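## Task

Unscrew the cap from tube 2 and lay it opening-down and level in cap nest 2. Press the blue CYCLE key once; the aspirate step runs a single time, so keep the cap resting in its nest until the green lamp lights. Then screw that cap back onto tube 2 until it will not turn further. Confirm the caps on tubes 1, 3 and 4 are still on and tight, turning any loose one down until it stops; do not remove them. Everything must stay in place without the gripper holding it. Release, back the gripper away (contact with READY or its housing still counts as away), then press the green READY key until it goes down to end the job. Do not press READY if any step was not done correctly; that is worse than leaving it.

## Robot and tools

Robot: one six-joint arm (yam_st) with a two-finger parallel gripper. Joints from base outward: waist, shoulder, elbow, wrist pitch, wrist yaw, wrist roll, then the finger gap. Ranges (rad): waist -2.618 to 3.054, shoulder 0.000 to 3.142, elbow 0.000 to 3.142, wrist pitch -1.571 to 1.571, wrist yaw -1.571 to 1.571, wrist roll -2.094 to 2.094. Wrist roll is what turns a cap, so unscrewing and screwing need several regrasp-and-twist cycles within that range. The fingers point along the gripper's +z and close along its y. end_effector_position is the point between the finger pads, roughly 1 cm short of the tips.

Scene frame: origin on the table surface under the arm base, +z up, +y to the left when facing along +x. The base may sit slightly tilted. Positions in metres, orientation as a quaternion with w first.

Layout: the decapping station holds tubes 1 to 4 ordered left to right as seen from the base; the cap tray has nests 1 to 4 in that order plus an amber lamp (aspirate running) and a green lamp (aspirate finished). One housing carries CYCLE (blue key) and READY (green key); a key must be pushed down until it switches. Loose objects can occasionally be nudged by outside pushes.

A command row is 8 numbers: x, y, z, qw, qx, qy, qz, opening. x, y, z and the quaternion are an absolute target pose for the gripper in the scene frame. opening runs from -1 (closed) to +1 (fully open, 0.094 m). Between the extremes, the fingers go where grip_measured would read that value. To hold something, command about 0.03 below the grip_measured reading; a smaller gap grips more gently. Per-pad force tops out around 50 to 62 N.

Tools:
execute_actions takes "actions", a list with at most one entry, plus optional "pictures" (boolean). An empty list just reports the state. An entry with "rows" (1 to 15 rows of 8 numbers) and "steps" (1 to 15, default 15) drives the arm; each step lasts 1/30 s, one row per step, the final row reused if rows run out. An entry with only "steps" (up to 300) is a wait counted from the previous result. Any target more than 0.6 m from the last reported position along any gripper axis causes refusal, and nothing is sent. Resend the desired quaternion in every row, since the reported one drifts.
move takes "target" (one 8-number row, absolute pose as above) and optional "speed" in m/s (0.002 to 0.5, default 0.25; rotation capped at twice that in rad/s). It follows a straight path of 0.5 to 10 s toward the target, turning the short way. The opening is applied at the start. It does not stop for obstacles, can lag or overshoot speed near a straight arm. Its result adds a "move:" line: done, off_target, moving, held or fault, plus limits (paced = pose clipped; held = steps blocked, after which the arm can jump faster) and distance to target.
wait takes "seconds" (0 to 10) and sends nothing new.
zoom_image takes "camera" (cam_head_left, cam_head_right, cam_high, cam_low, cam_wrist) and "region" [x0, y0, x1, y1] in pixels of that 504x504 image, at most 504 by 504, top-left origin.
read_manual returns URDF licence text only.
finished_scene takes "scene" (integer) and closes it permanently; its result reports success and gives the next task.

Control behaviour: each step the commanded pose is clamped to within 70 mm and 16 degrees of the measured pose; damped inverse kinematics favours position over orientation. After an action ends the arm only continues to the last clamped pose, so check the reported pose and send the remainder. Friction can leave the gripper up to about 31 mm off, and tiny commands may do nothing. The simulation keeps running while you think.

Results: a state line with end_effector_position and end_effector_quat_wxyz; Joint positions and Joint velocities (six arm joints in rad and rad/s, then finger gap in m and m/s); grip_measured on the opening scale (may be off by about 1 mm, constant per scene); "Hand target", the pose the controller is heading for; "pose unreachable" and HELD marks when the clearance check (which includes the mount under the base) altered or blocked a row; FAULT lines; MOTOR HOT from 75 °C. At 90 °C the arm halts 10 s; at 100 °C motors go limp and the arm drops, so avoid long loaded holds. Camera calibration (pinhole for head/high/low, fisheye for wrist) may be a little off per scene.

Avoid: knocking or placing anything off the table, dropping or slipping a cap, fast impacts, and commanding far past a contact (that presses hard). Approach caps, tubes and keys slowly; press keys only until they switch. Do not leave anything held by the gripper at the end.

Each tool is called after "Call:" by a JSON object that holds its "name" and its "arguments", one argument or row to a line.

## Session

Call:
{"name": "execute_actions", "arguments": {
  "actions": []
}}

Scene clock: 0.00 s of 10000.00 s.
end_effector_position=(+0.2881, -0.2708, +0.1858) grip_measured=+1.000 end_effector_quat_wxyz=(+0.082, +0.829, +0.217, +0.508)
Joint positions: [-1.142  1.573  1.065 -0.446 -0.968  1.82   0.094]
Joint velocities: [-0.002 -0.012 -0.007 -0.037  0.007  0.022  0.   ]
Motor temperatures (°C, as the motors report them): [18 22 22 19 18 18]
Hand target: +0.288, -0.271, +0.186; +0.082, +0.829, +0.217, +0.508
camera_calibration (this result's frames):
cam_wrist: T_world_to_cam=[[-0.373971, 0.779149, -0.503063, 0.407329], [-0.20909, 0.457625, 0.864211, 0.0540903], [0.903564, 0.428375, -0.00822588, -0.0461089], [0, 0, 0, 1]] pos_world=[0.205301, -0.322372, 0.157787]

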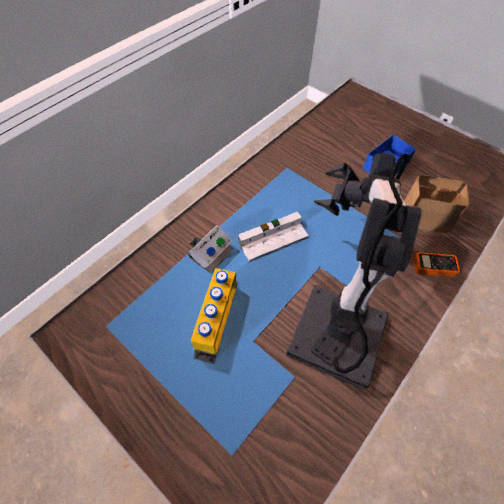

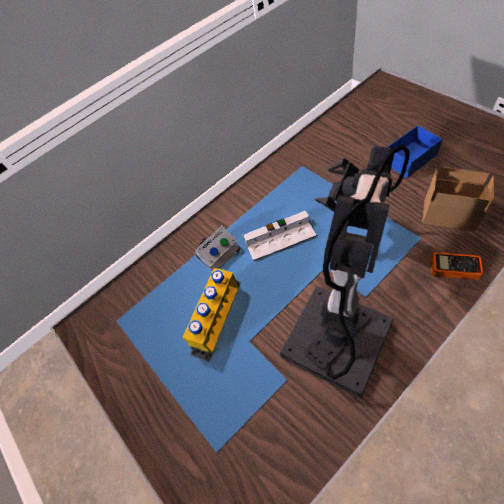

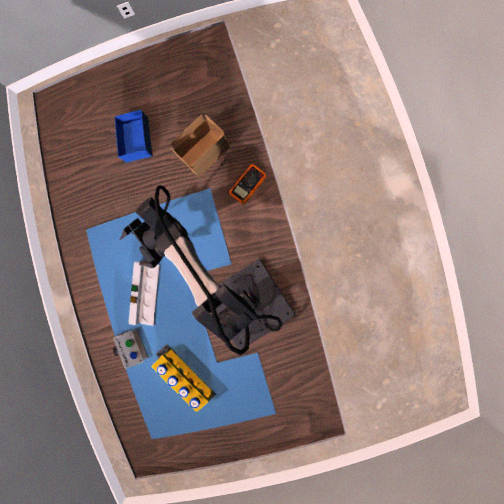

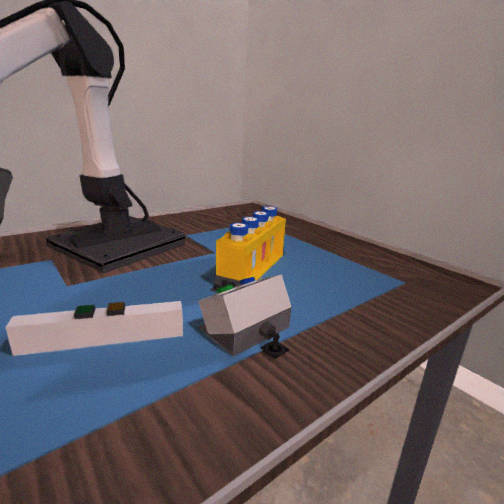

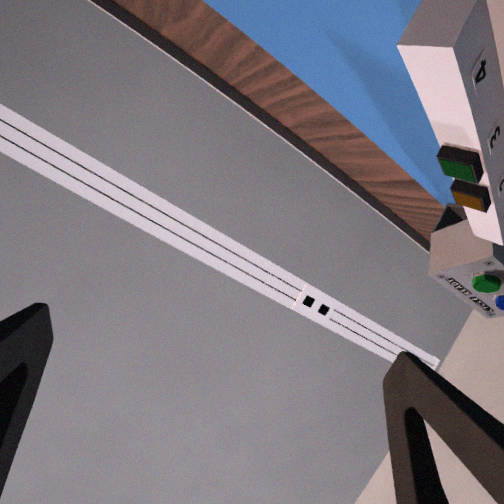

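Call:
{"name": "zoom_image", "arguments": {
  "camera": "cam_head_left",
  "region": [170,200,330,370]
}}

Call:
{"name": "zoom_image", "arguments": {
  "camera": "cam_low",
  "region": [190,190,310,310]
}}

Region (170, 200, 330, 370) of cam_head_left's 504x504 image, scaled by 2.965, with more detail than that image has; it fills the left 474 columns of this view, and the rest is white.

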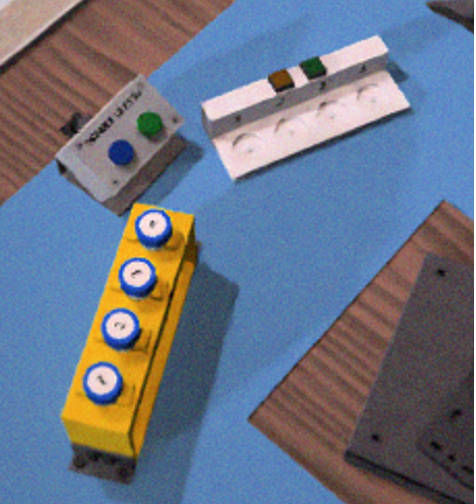

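Region (190, 190, 310, 310) of cam_low's 504x504 image, scaled by 4.200, with more detail than that image has.

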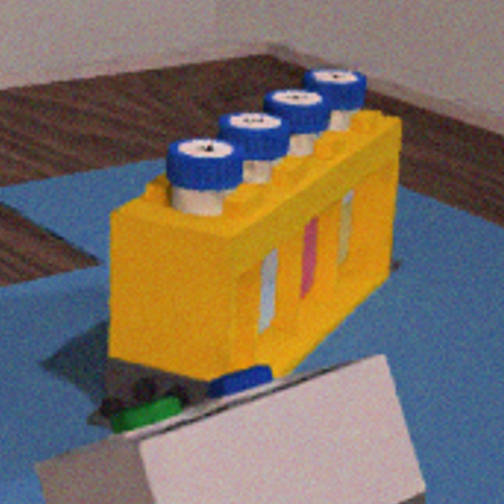

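Call:
{"name": "move", "arguments": {
  "target": [0.27,0.205,0.195,0,-0.2504,0.9681,0,0.05],
  "speed": 0.3
}}

Scene clock: 8.17 s of 10000.00 s.
end_effector_position=(+0.2640, +0.2070, +0.1935) grip_measured=+0.052 end_effector_quat_wxyz=(-0.006, -0.241, +0.970, -0.001)
Joint positions: [ 0.675  1.861  1.776 -1.514  0.033  0.213  0.049]
Joint velocities: [ 0.007 -0.017  0.017 -0.022  0.081  0.022 -0.   ]
Motor temperatures (°C, as the motors report them): [18 24 24 19 18 18]
Hand target: +0.265, +0.207, +0.194; -0.007, -0.248, +0.969, -0.006
Off the commanded pose: 0.006 m, 1 deg.
move: done
camera_calibration (this result's frames):
cam_wrist: T_world_to_cam=[[0.640423, -0.767686, 0.0227146, -0.0194776], [-0.643483, -0.520195, 0.56154, 0.199479], [-0.419271, -0.374239, -0.827138, 0.4449], [0, 0, 0, 1]] pos_world=[0.327369, 0.255314, 0.256421]

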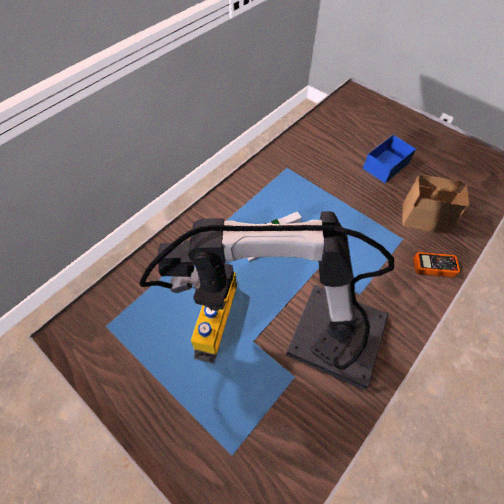

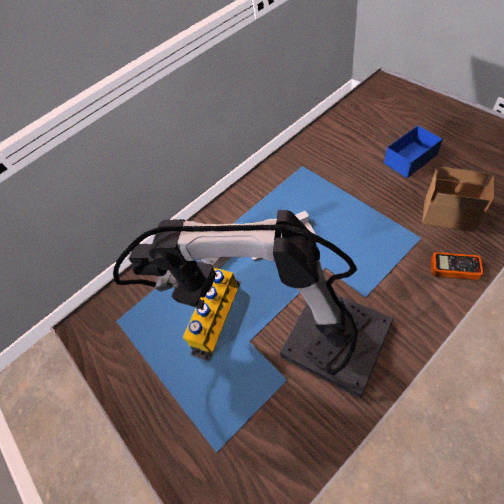

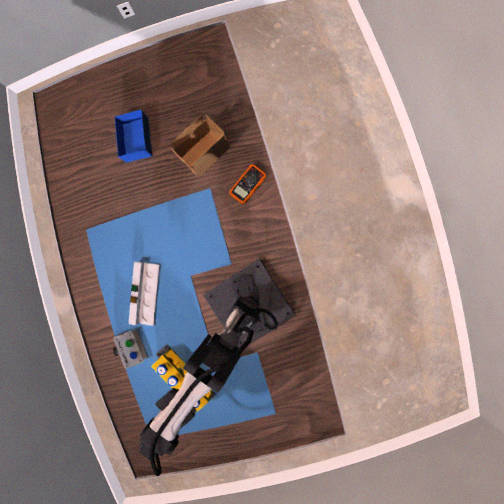

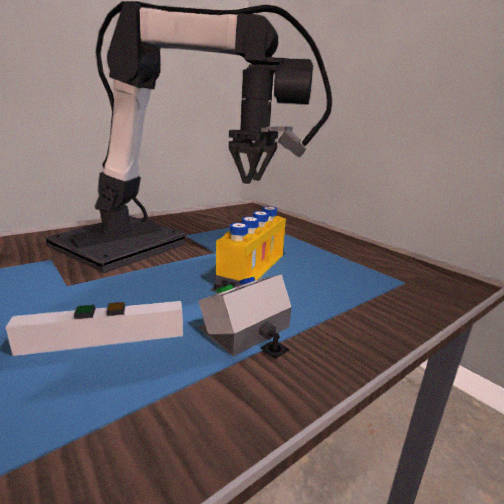

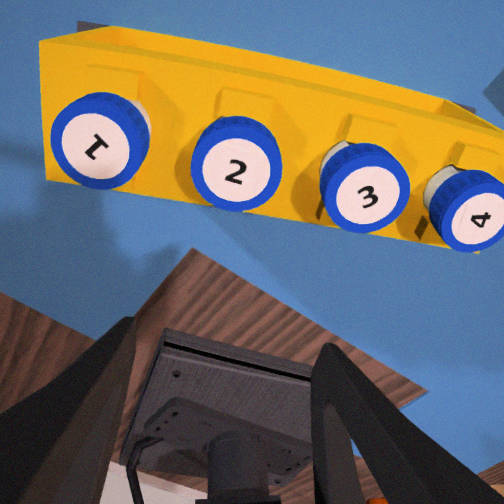

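Call:
{"name": "move", "arguments": {
  "target": [0.283,0.223,0.16,0,0.6018,0.7986,0,0.05],
  "speed": 0.5
}}

Scene clock: 13.13 s of 10000.00 s.
end_effector_position=(+0.2816, +0.2230, +0.1679) grip_measured=+0.052 end_effector_quat_wxyz=(-0.000, +0.597, +0.803, +0.007)
Joint positions: [ 0.675  1.919  1.75  -1.404  0.033  1.978  0.049]
Joint velocities: [ 0.022  0.012 -0.012 -0.007 -0.11  -0.037 -0.001]
Motor temperatures (°C, as the motors report them): [18 24 24 19 18 18]
Hand target: +0.282, +0.223, +0.160; -0.000, +0.602, +0.799, -0.000
Off the commanded pose: 0.008 m, 1 deg.
move: done
camera_calibration (this result's frames):
cam_wrist: T_world_to_cam=[[-0.877539, -0.479303, 0.0139318, 0.346725], [-0.391071, 0.732207, 0.557616, -0.11627], [-0.277468, 0.483882, -0.829982, 0.206317], [0, 0, 0, 1]] pos_world=[0.316041, 0.151487, 0.231243]

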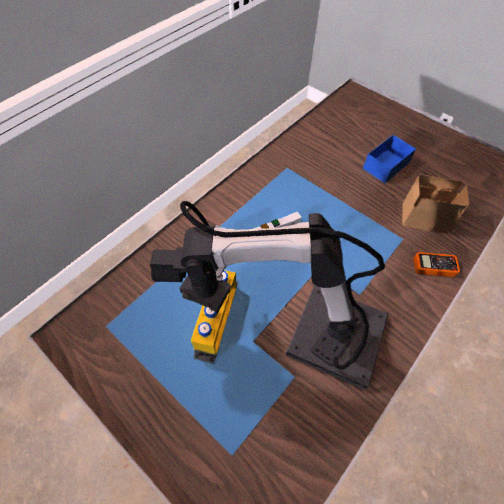

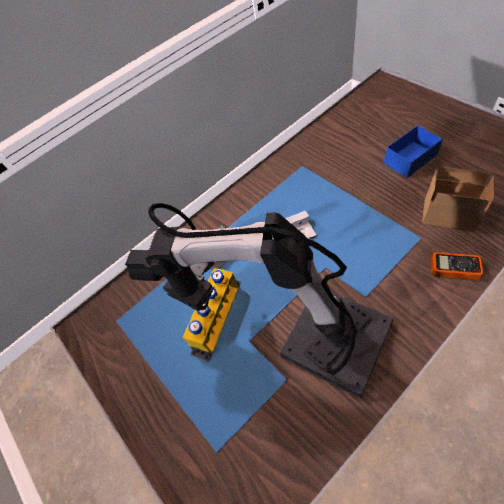

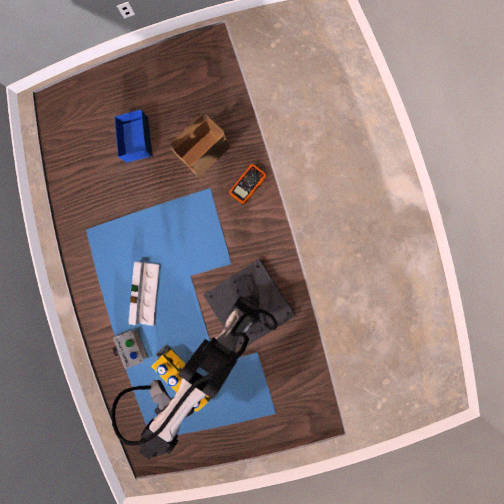

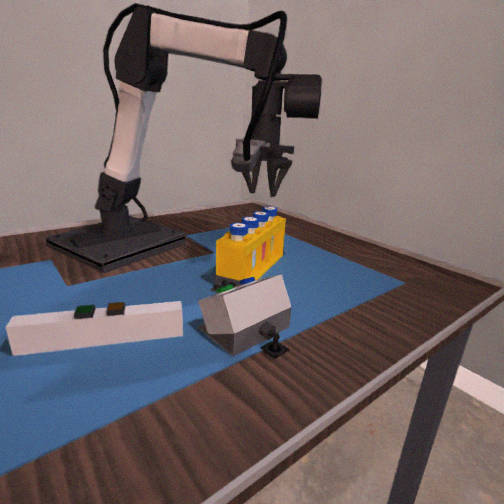

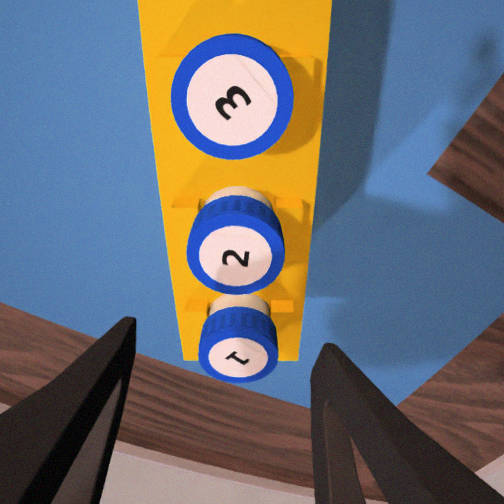

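Call:
{"name": "move", "arguments": {
  "target": [0.2835,0.222,0.107,0,0.6018,0.7986,0,0.05],
  "speed": 0.1
}}

Scene clock: 15.63 s of 10000.00 s.
end_effector_position=(+0.2802, +0.2245, +0.1144) grip_measured=+0.052 end_effector_quat_wxyz=(-0.001, +0.598, +0.802, +0.005)
Joint positions: [ 0.675  1.927  1.548 -1.198  0.033  1.981  0.049]
Joint velocities: [ 0.017  0.002 -0.012 -0.022 -0.007 -0.051 -0.   ]
Motor temperatures (°C, as the motors report them): [18 25 24 19 18 18]
Hand target: +0.283, +0.221, +0.107; -0.000, +0.602, +0.799, -0.000
Off the commanded pose: 0.008 m, 1 deg.
move: done
camera_calibration (this result's frames):
cam_wrist: T_world_to_cam=[[-0.878689, -0.477052, 0.0180574, 0.346352], [-0.387424, 0.734682, 0.556907, -0.0895101], [-0.27894, 0.482353, -0.830378, 0.161584], [0, 0, 0, 1]] pos_world=[0.31473, 0.153049, 0.177771]

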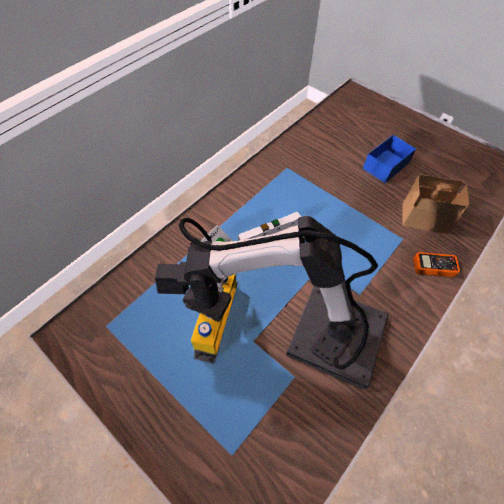

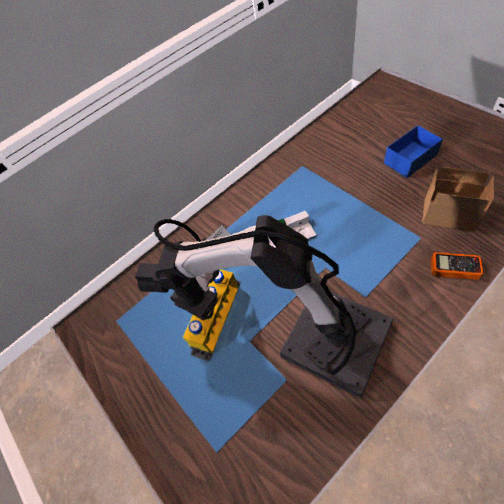

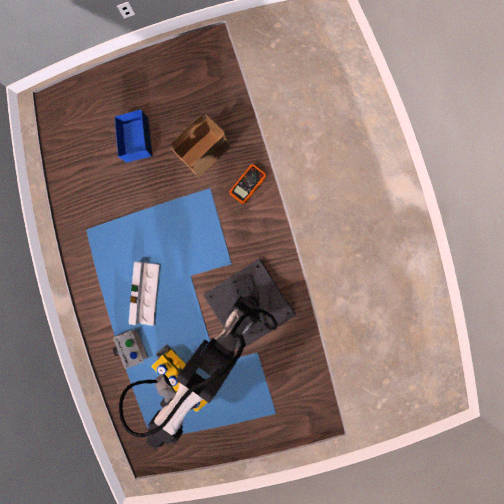

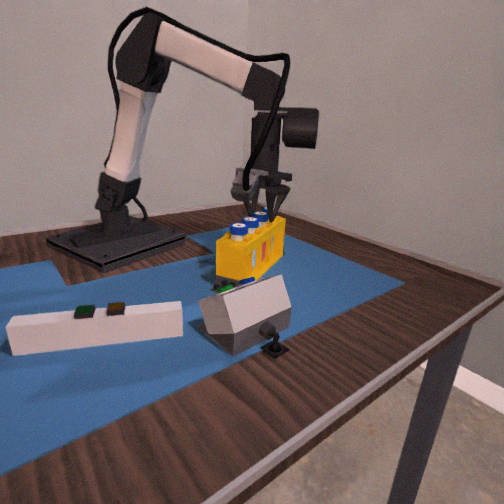

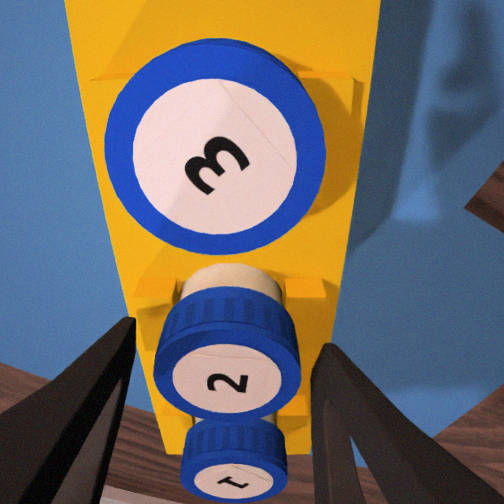

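Call:
{"name": "execute_actions", "arguments": {
  "actions": [
    {"rows":[[0.286,0.2185,0.108,0,0.6018,0.7986,0,0.0]],"steps":12}
  ],
  "pictures": false
}}

Call:
{"name": "execute_actions", "arguments": {
  "actions": [
    {"rows":[[0.284,0.221,0.110,0,0.6018,0.7986,0,-0.3]],"steps":15}
  ],
  "pictures": false
}}

Scene clock: 16.77 s of 10000.00 s.
end_effector_position=(+0.2840, +0.2203, +0.1142) grip_measured=+0.002 end_effector_quat_wxyz=(-0.001, +0.604, +0.797, +0.006)
Joint positions: [ 0.66   1.927  1.548 -1.196  0.033  1.98   0.047]
Joint velocities: [-0.002 -0.012  0.007 -0.051  0.007  0.007  0.   ]
Motor temperatures (°C, as the motors report them): [18 25 24 19 18 18]
Hand target: +0.286, +0.218, +0.108; -0.000, +0.602, +0.799, +0.000
Off the commanded pose: 0.007 m, 1 deg.
Steps of this call (steps 1 to 22: nothing new was sent; steps 23 to 34: all 12 steps of this action). Readings (end_effector_position):
23: (+0.2808, +0.2244, +0.1144)
24: (+0.2813, +0.2238, +0.1143)
26: (+0.2828, +0.2218, +0.1142)
30: (+0.2840, +0.2203, +0.1142)
34: the state above

Scene clock: 17.27 s of 10000.00 s.
end_effector_position=(+0.2826, +0.2195, +0.1142) grip_measured=-0.289 end_effector_quat_wxyz=(-0.002, +0.603, +0.797, +0.003)
Joint positions: [ 0.66   1.927  1.548 -1.203  0.031  1.98   0.033]
Joint velocities: [-0.002 -0.012  0.002 -0.051  0.037  0.022  0.   ]
Motor temperatures (°C, as the motors report them): [18 25 24 19 18 18]
Hand target: +0.284, +0.221, +0.110; +0.000, +0.602, +0.799, +0.000
Off the commanded pose: 0.005 m, 0 deg.
Steps of this call (steps 1 to 15: all 15 steps of this action). Readings (end_effector_position):
1: (+0.2840, +0.2203, +0.1142)
2: (+0.2829, +0.2198, +0.1142)
4: (+0.2826, +0.2195, +0.1142)
8: (+0.2826, +0.2195, +0.1142)
15: the state above

Call:
{"name": "move", "arguments": {
  "target": [0.2825,0.222,0.116,0,-0.342,0.9397,0,-0.33],
  "speed": 0.5
}}

Call:
{"name": "move", "arguments": {
  "target": [0.2825,0.222,0.118,0,-0.9703,0.2419,0,-0.33],
  "speed": 0.5
}}

Scene clock: 20.83 s of 10000.00 s.
end_effector_position=(+0.2827, +0.2205, +0.1148) grip_measured=-0.305 end_effector_quat_wxyz=(+0.002, -0.333, +0.943, +0.004)
Joint positions: [ 0.662  1.927  1.55  -1.202  0.032  0.008  0.033]
Joint velocities: [-0.002  0.007 -0.012 -0.022 -0.007 -0.007  0.001]
Motor temperatures (°C, as the motors report them): [18 26 25 19 18 18]
Hand target: +0.282, +0.222, +0.116; +0.000, -0.342, +0.940, +0.000
Off the commanded pose: 0.002 m, 1 deg.
move: done
camera_calibration (this result's frames):
cam_wrist: T_world_to_cam=[[0.773852, -0.632955, 0.0228195, -0.0867164], [-0.540428, -0.641082, 0.544932, 0.262191], [-0.330288, -0.434029, -0.838169, 0.382022], [0, 0, 0, 1]] pos_world=[0.334979, 0.279008, 0.179302]

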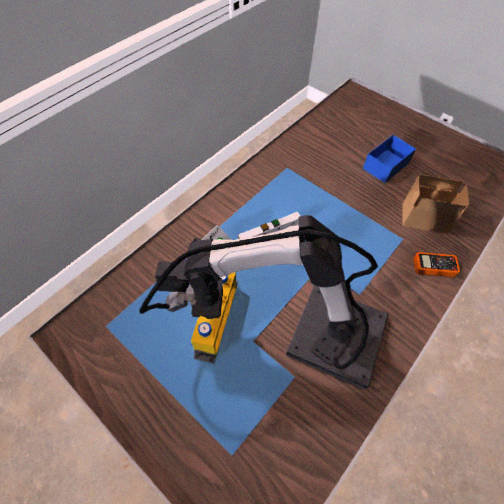

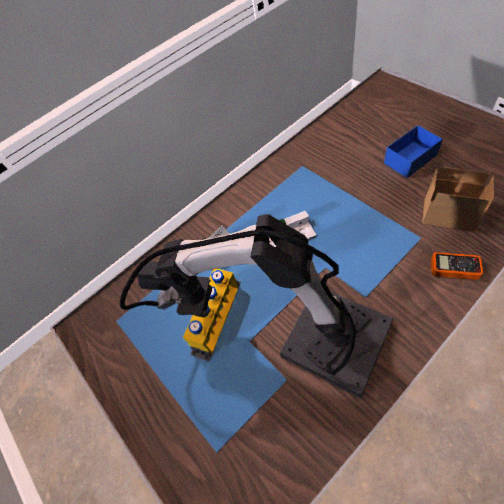

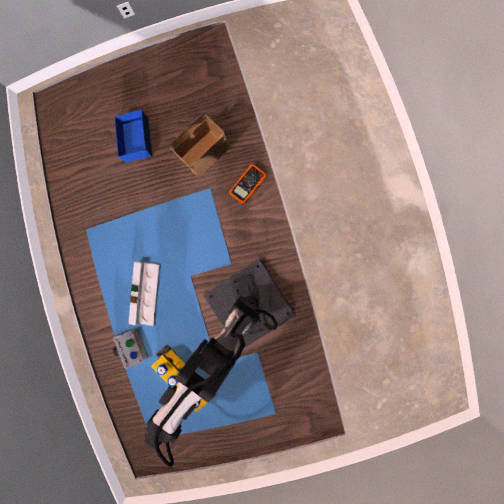

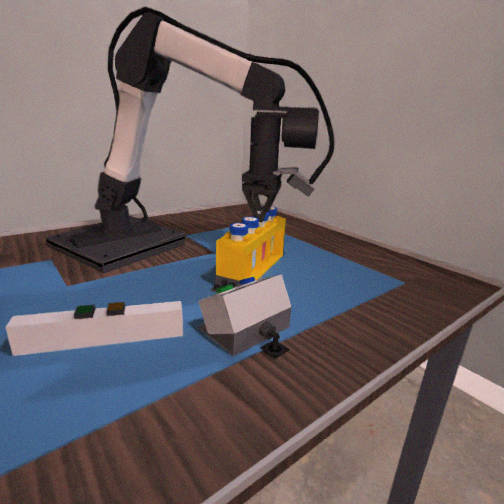

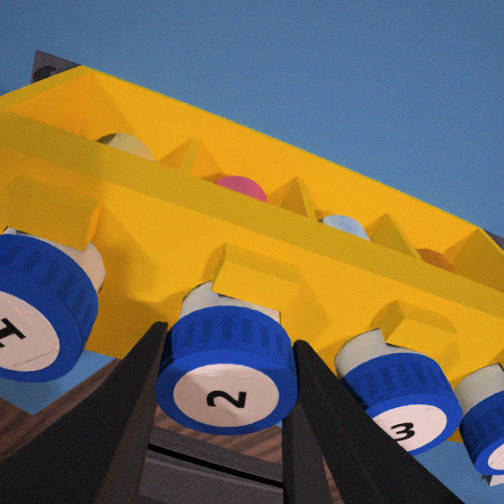

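Scene clock: 23.57 s of 10000.00 s.
end_effector_position=(+0.2815, +0.2204, +0.1158) grip_measured=-0.306 end_effector_quat_wxyz=(-0.003, +0.968, -0.251, -0.003)
Joint positions: [ 0.663  1.927  1.554 -1.212  0.029 -1.947  0.033]
Joint velocities: [-0.007  0.007  0.012 -0.007 -0.081 -0.037  0.   ]
Motor temperatures (°C, as the motors report them): [18 26 25 19 18 18]
Hand target: +0.282, +0.222, +0.118; -0.000, +0.970, -0.242, +0.000
Off the commanded pose: 0.003 m, 1 deg.
move: done
camera_calibration (this result's frames):
cam_wrist: T_world_to_cam=[[0.295684, 0.954704, 0.0333226, -0.30239], [0.794203, -0.26506, 0.546795, -0.197913], [0.53086, -0.135214, -0.836603, 0.074], [0, 0, 0, 1]] pos_world=[0.207311, 0.24624, 0.180203]

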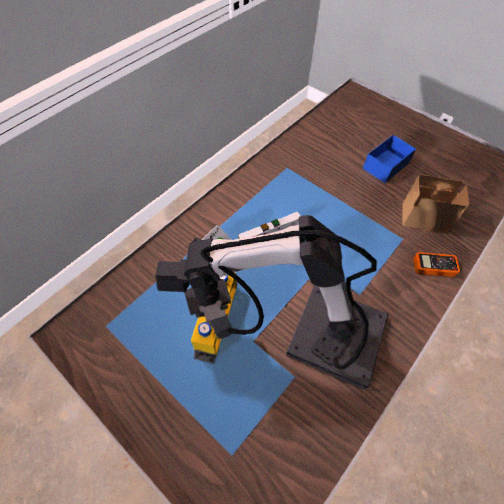

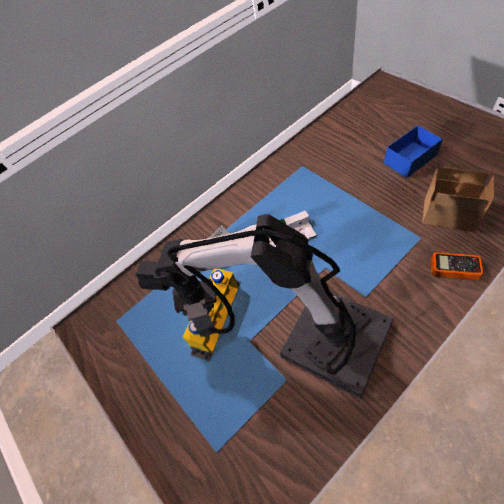

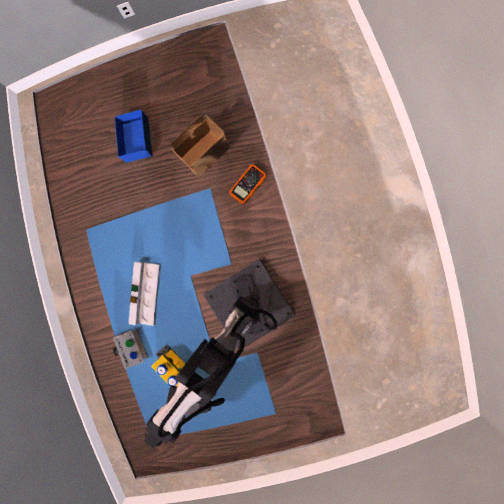

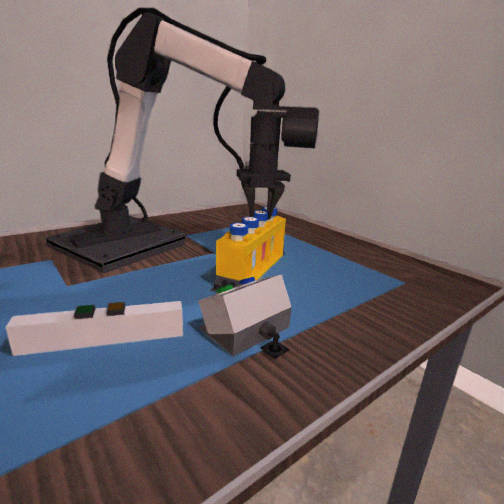

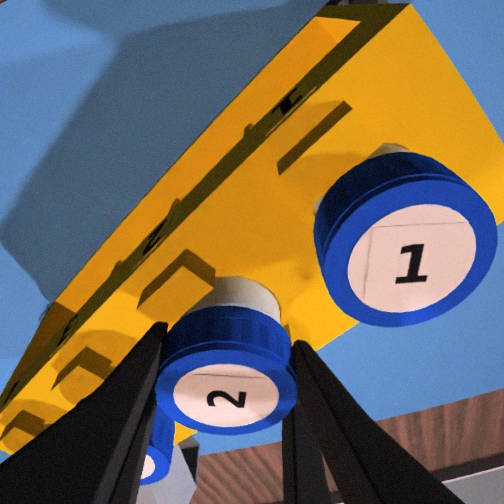

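Call:
{"name": "execute_actions", "arguments": {
  "actions": [
    {"rows":[[0.2825,0.222,0.116,0,-0.9703,0.2419,0,-0.15]],"steps":5}
  ],
  "pictures": false
}}

Call:
{"name": "move", "arguments": {
  "target": [0.2825,0.224,0.116,0,-0.342,0.9397,0,-0.15],
  "speed": 0.5
}}

Call:
{"name": "move", "arguments": {
  "target": [0.2825,0.224,0.116,0,0.6018,0.7986,0,-0.15],
  "speed": 0.5
}}

Scene clock: 24.83 s of 10000.00 s.
end_effector_position=(+0.2816, +0.2201, +0.1158) grip_measured=-0.153 end_effector_quat_wxyz=(-0.003, +0.968, -0.250, -0.002)
Joint positions: [ 0.663  1.927  1.554 -1.212  0.031 -1.949  0.04 ]
Joint velocities: [-0.012  0.007  0.007 -0.095 -0.007  0.037 -0.   ]
Motor temperatures (°C, as the motors report them): [18 27 25 19 18 18]
Hand target: +0.282, +0.222, +0.116; +0.000, +0.970, -0.242, +0.000
Off the commanded pose: 0.002 m, 1 deg.
Steps of this call (steps 1 to 33: nothing new was sent; steps 34 to 38: all 5 steps of this action). Readings (end_effector_position):
34: (+0.2814, +0.2203, +0.1158)
35: (+0.2815, +0.2202, +0.1158)
37: (+0.2816, +0.2201, +0.1158)
38: the state above

Scene clock: 27.77 s of 10000.00 s.
end_effector_position=(+0.2817, +0.2200, +0.1158) grip_measured=-0.152 end_effector_quat_wxyz=(-0.000, -0.343, +0.939, +0.003)
Joint positions: [ 0.663  1.927  1.554 -1.212  0.032 -0.014  0.04 ]
Joint velocities: [ 0.002  0.007 -0.017  0.007  0.022 -0.007  0.001]
Motor temperatures (°C, as the motors report them): [18 27 25 19 18 18]
Hand target: +0.282, +0.224, +0.116; +0.000, -0.342, +0.940, +0.000
Off the commanded pose: 0.004 m, 0 deg.
move: done
camera_calibration (this result's frames):
cam_wrist: T_world_to_cam=[[0.788345, -0.614845, 0.021849, -0.094231], [-0.523352, -0.651517, 0.549207, 0.257668], [-0.323443, -0.444399, -0.835401, 0.38234], [0, 0, 0, 1]] pos_world=[0.332803, 0.279849, 0.179953]

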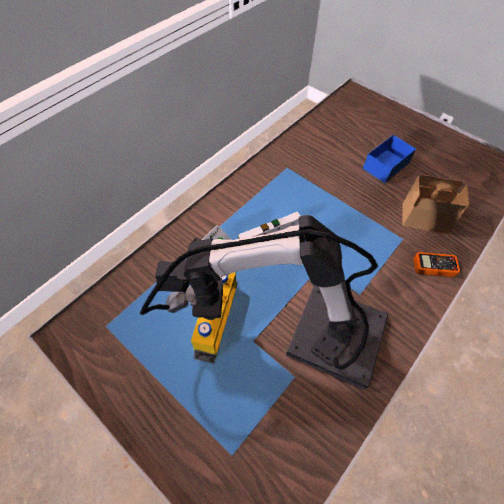

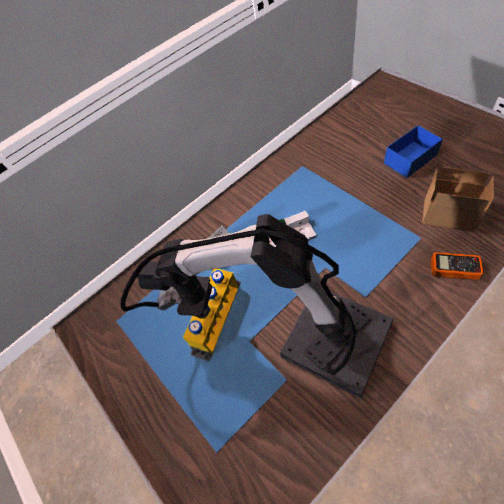

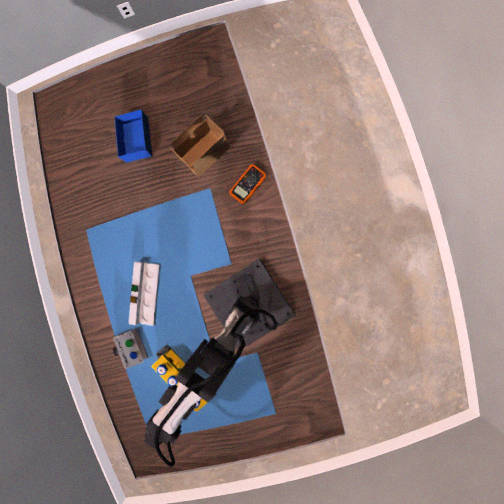

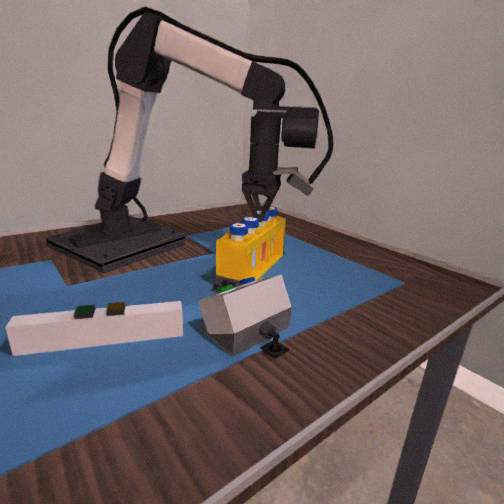

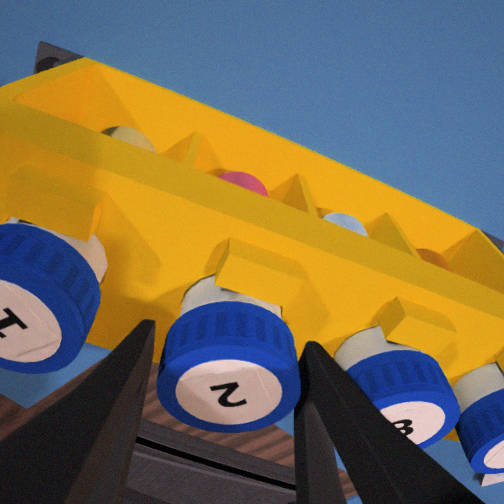

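Scene clock: 30.50 s of 10000.00 s.
end_effector_position=(+0.2817, +0.2200, +0.1158) grip_measured=-0.152 end_effector_quat_wxyz=(-0.003, +0.601, +0.799, +0.002)
Joint positions: [ 0.663  1.927  1.554 -1.212  0.032  1.976  0.04 ]
Joint velocities: [ 0.012 -0.012  0.007 -0.007 -0.007  0.066 -0.   ]
Motor temperatures (°C, as the motors report them): [18 28 26 19 18 18]
Hand target: +0.282, +0.224, +0.116; +0.000, +0.602, +0.799, +0.000
Off the commanded pose: 0.004 m, 0 deg.
move: done
camera_calibration (this result's frames):
cam_wrist: T_world_to_cam=[[-0.882185, -0.470173, 0.0262264, 0.343991], [-0.377816, 0.739941, 0.556545, -0.090271], [-0.281078, 0.481067, -0.830403, 0.166243], [0, 0, 0, 1]] pos_world=[0.316085, 0.148556, 0.179267]

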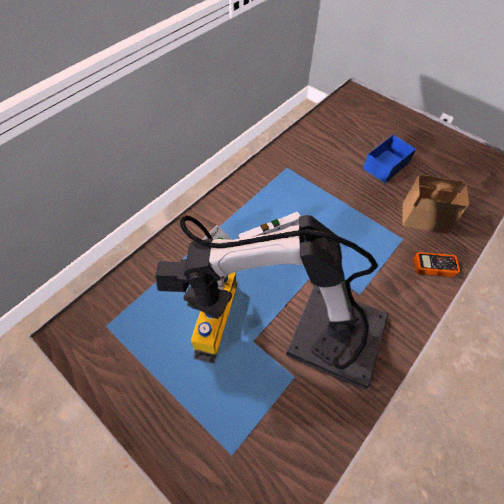

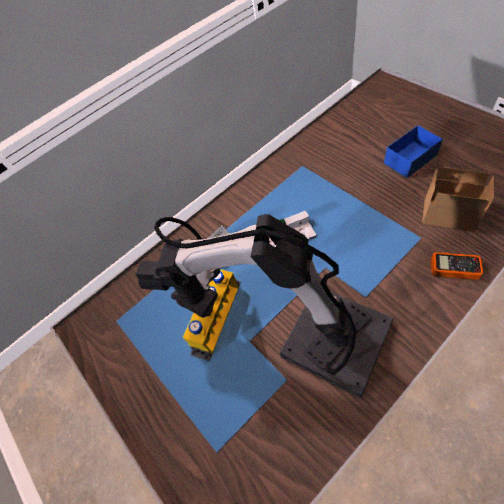

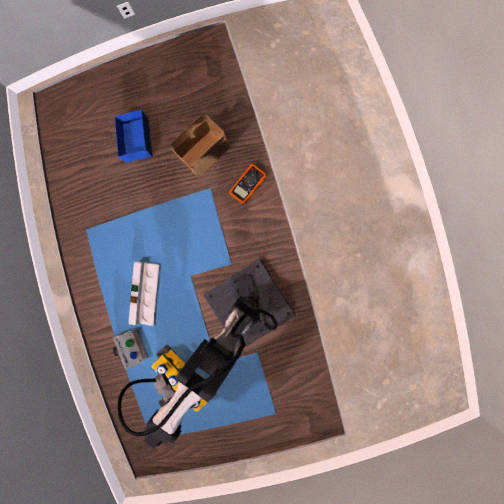

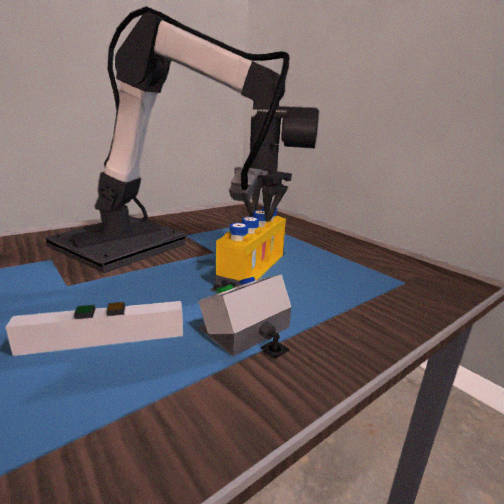

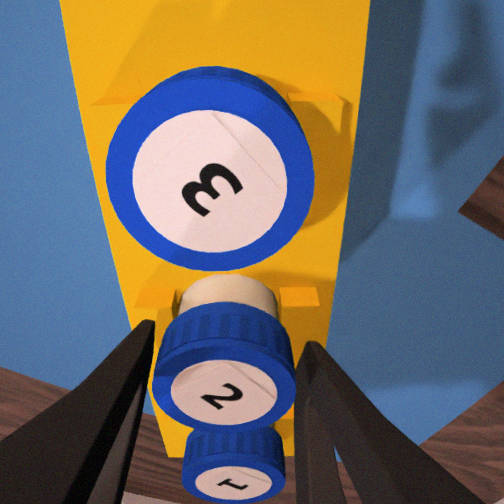

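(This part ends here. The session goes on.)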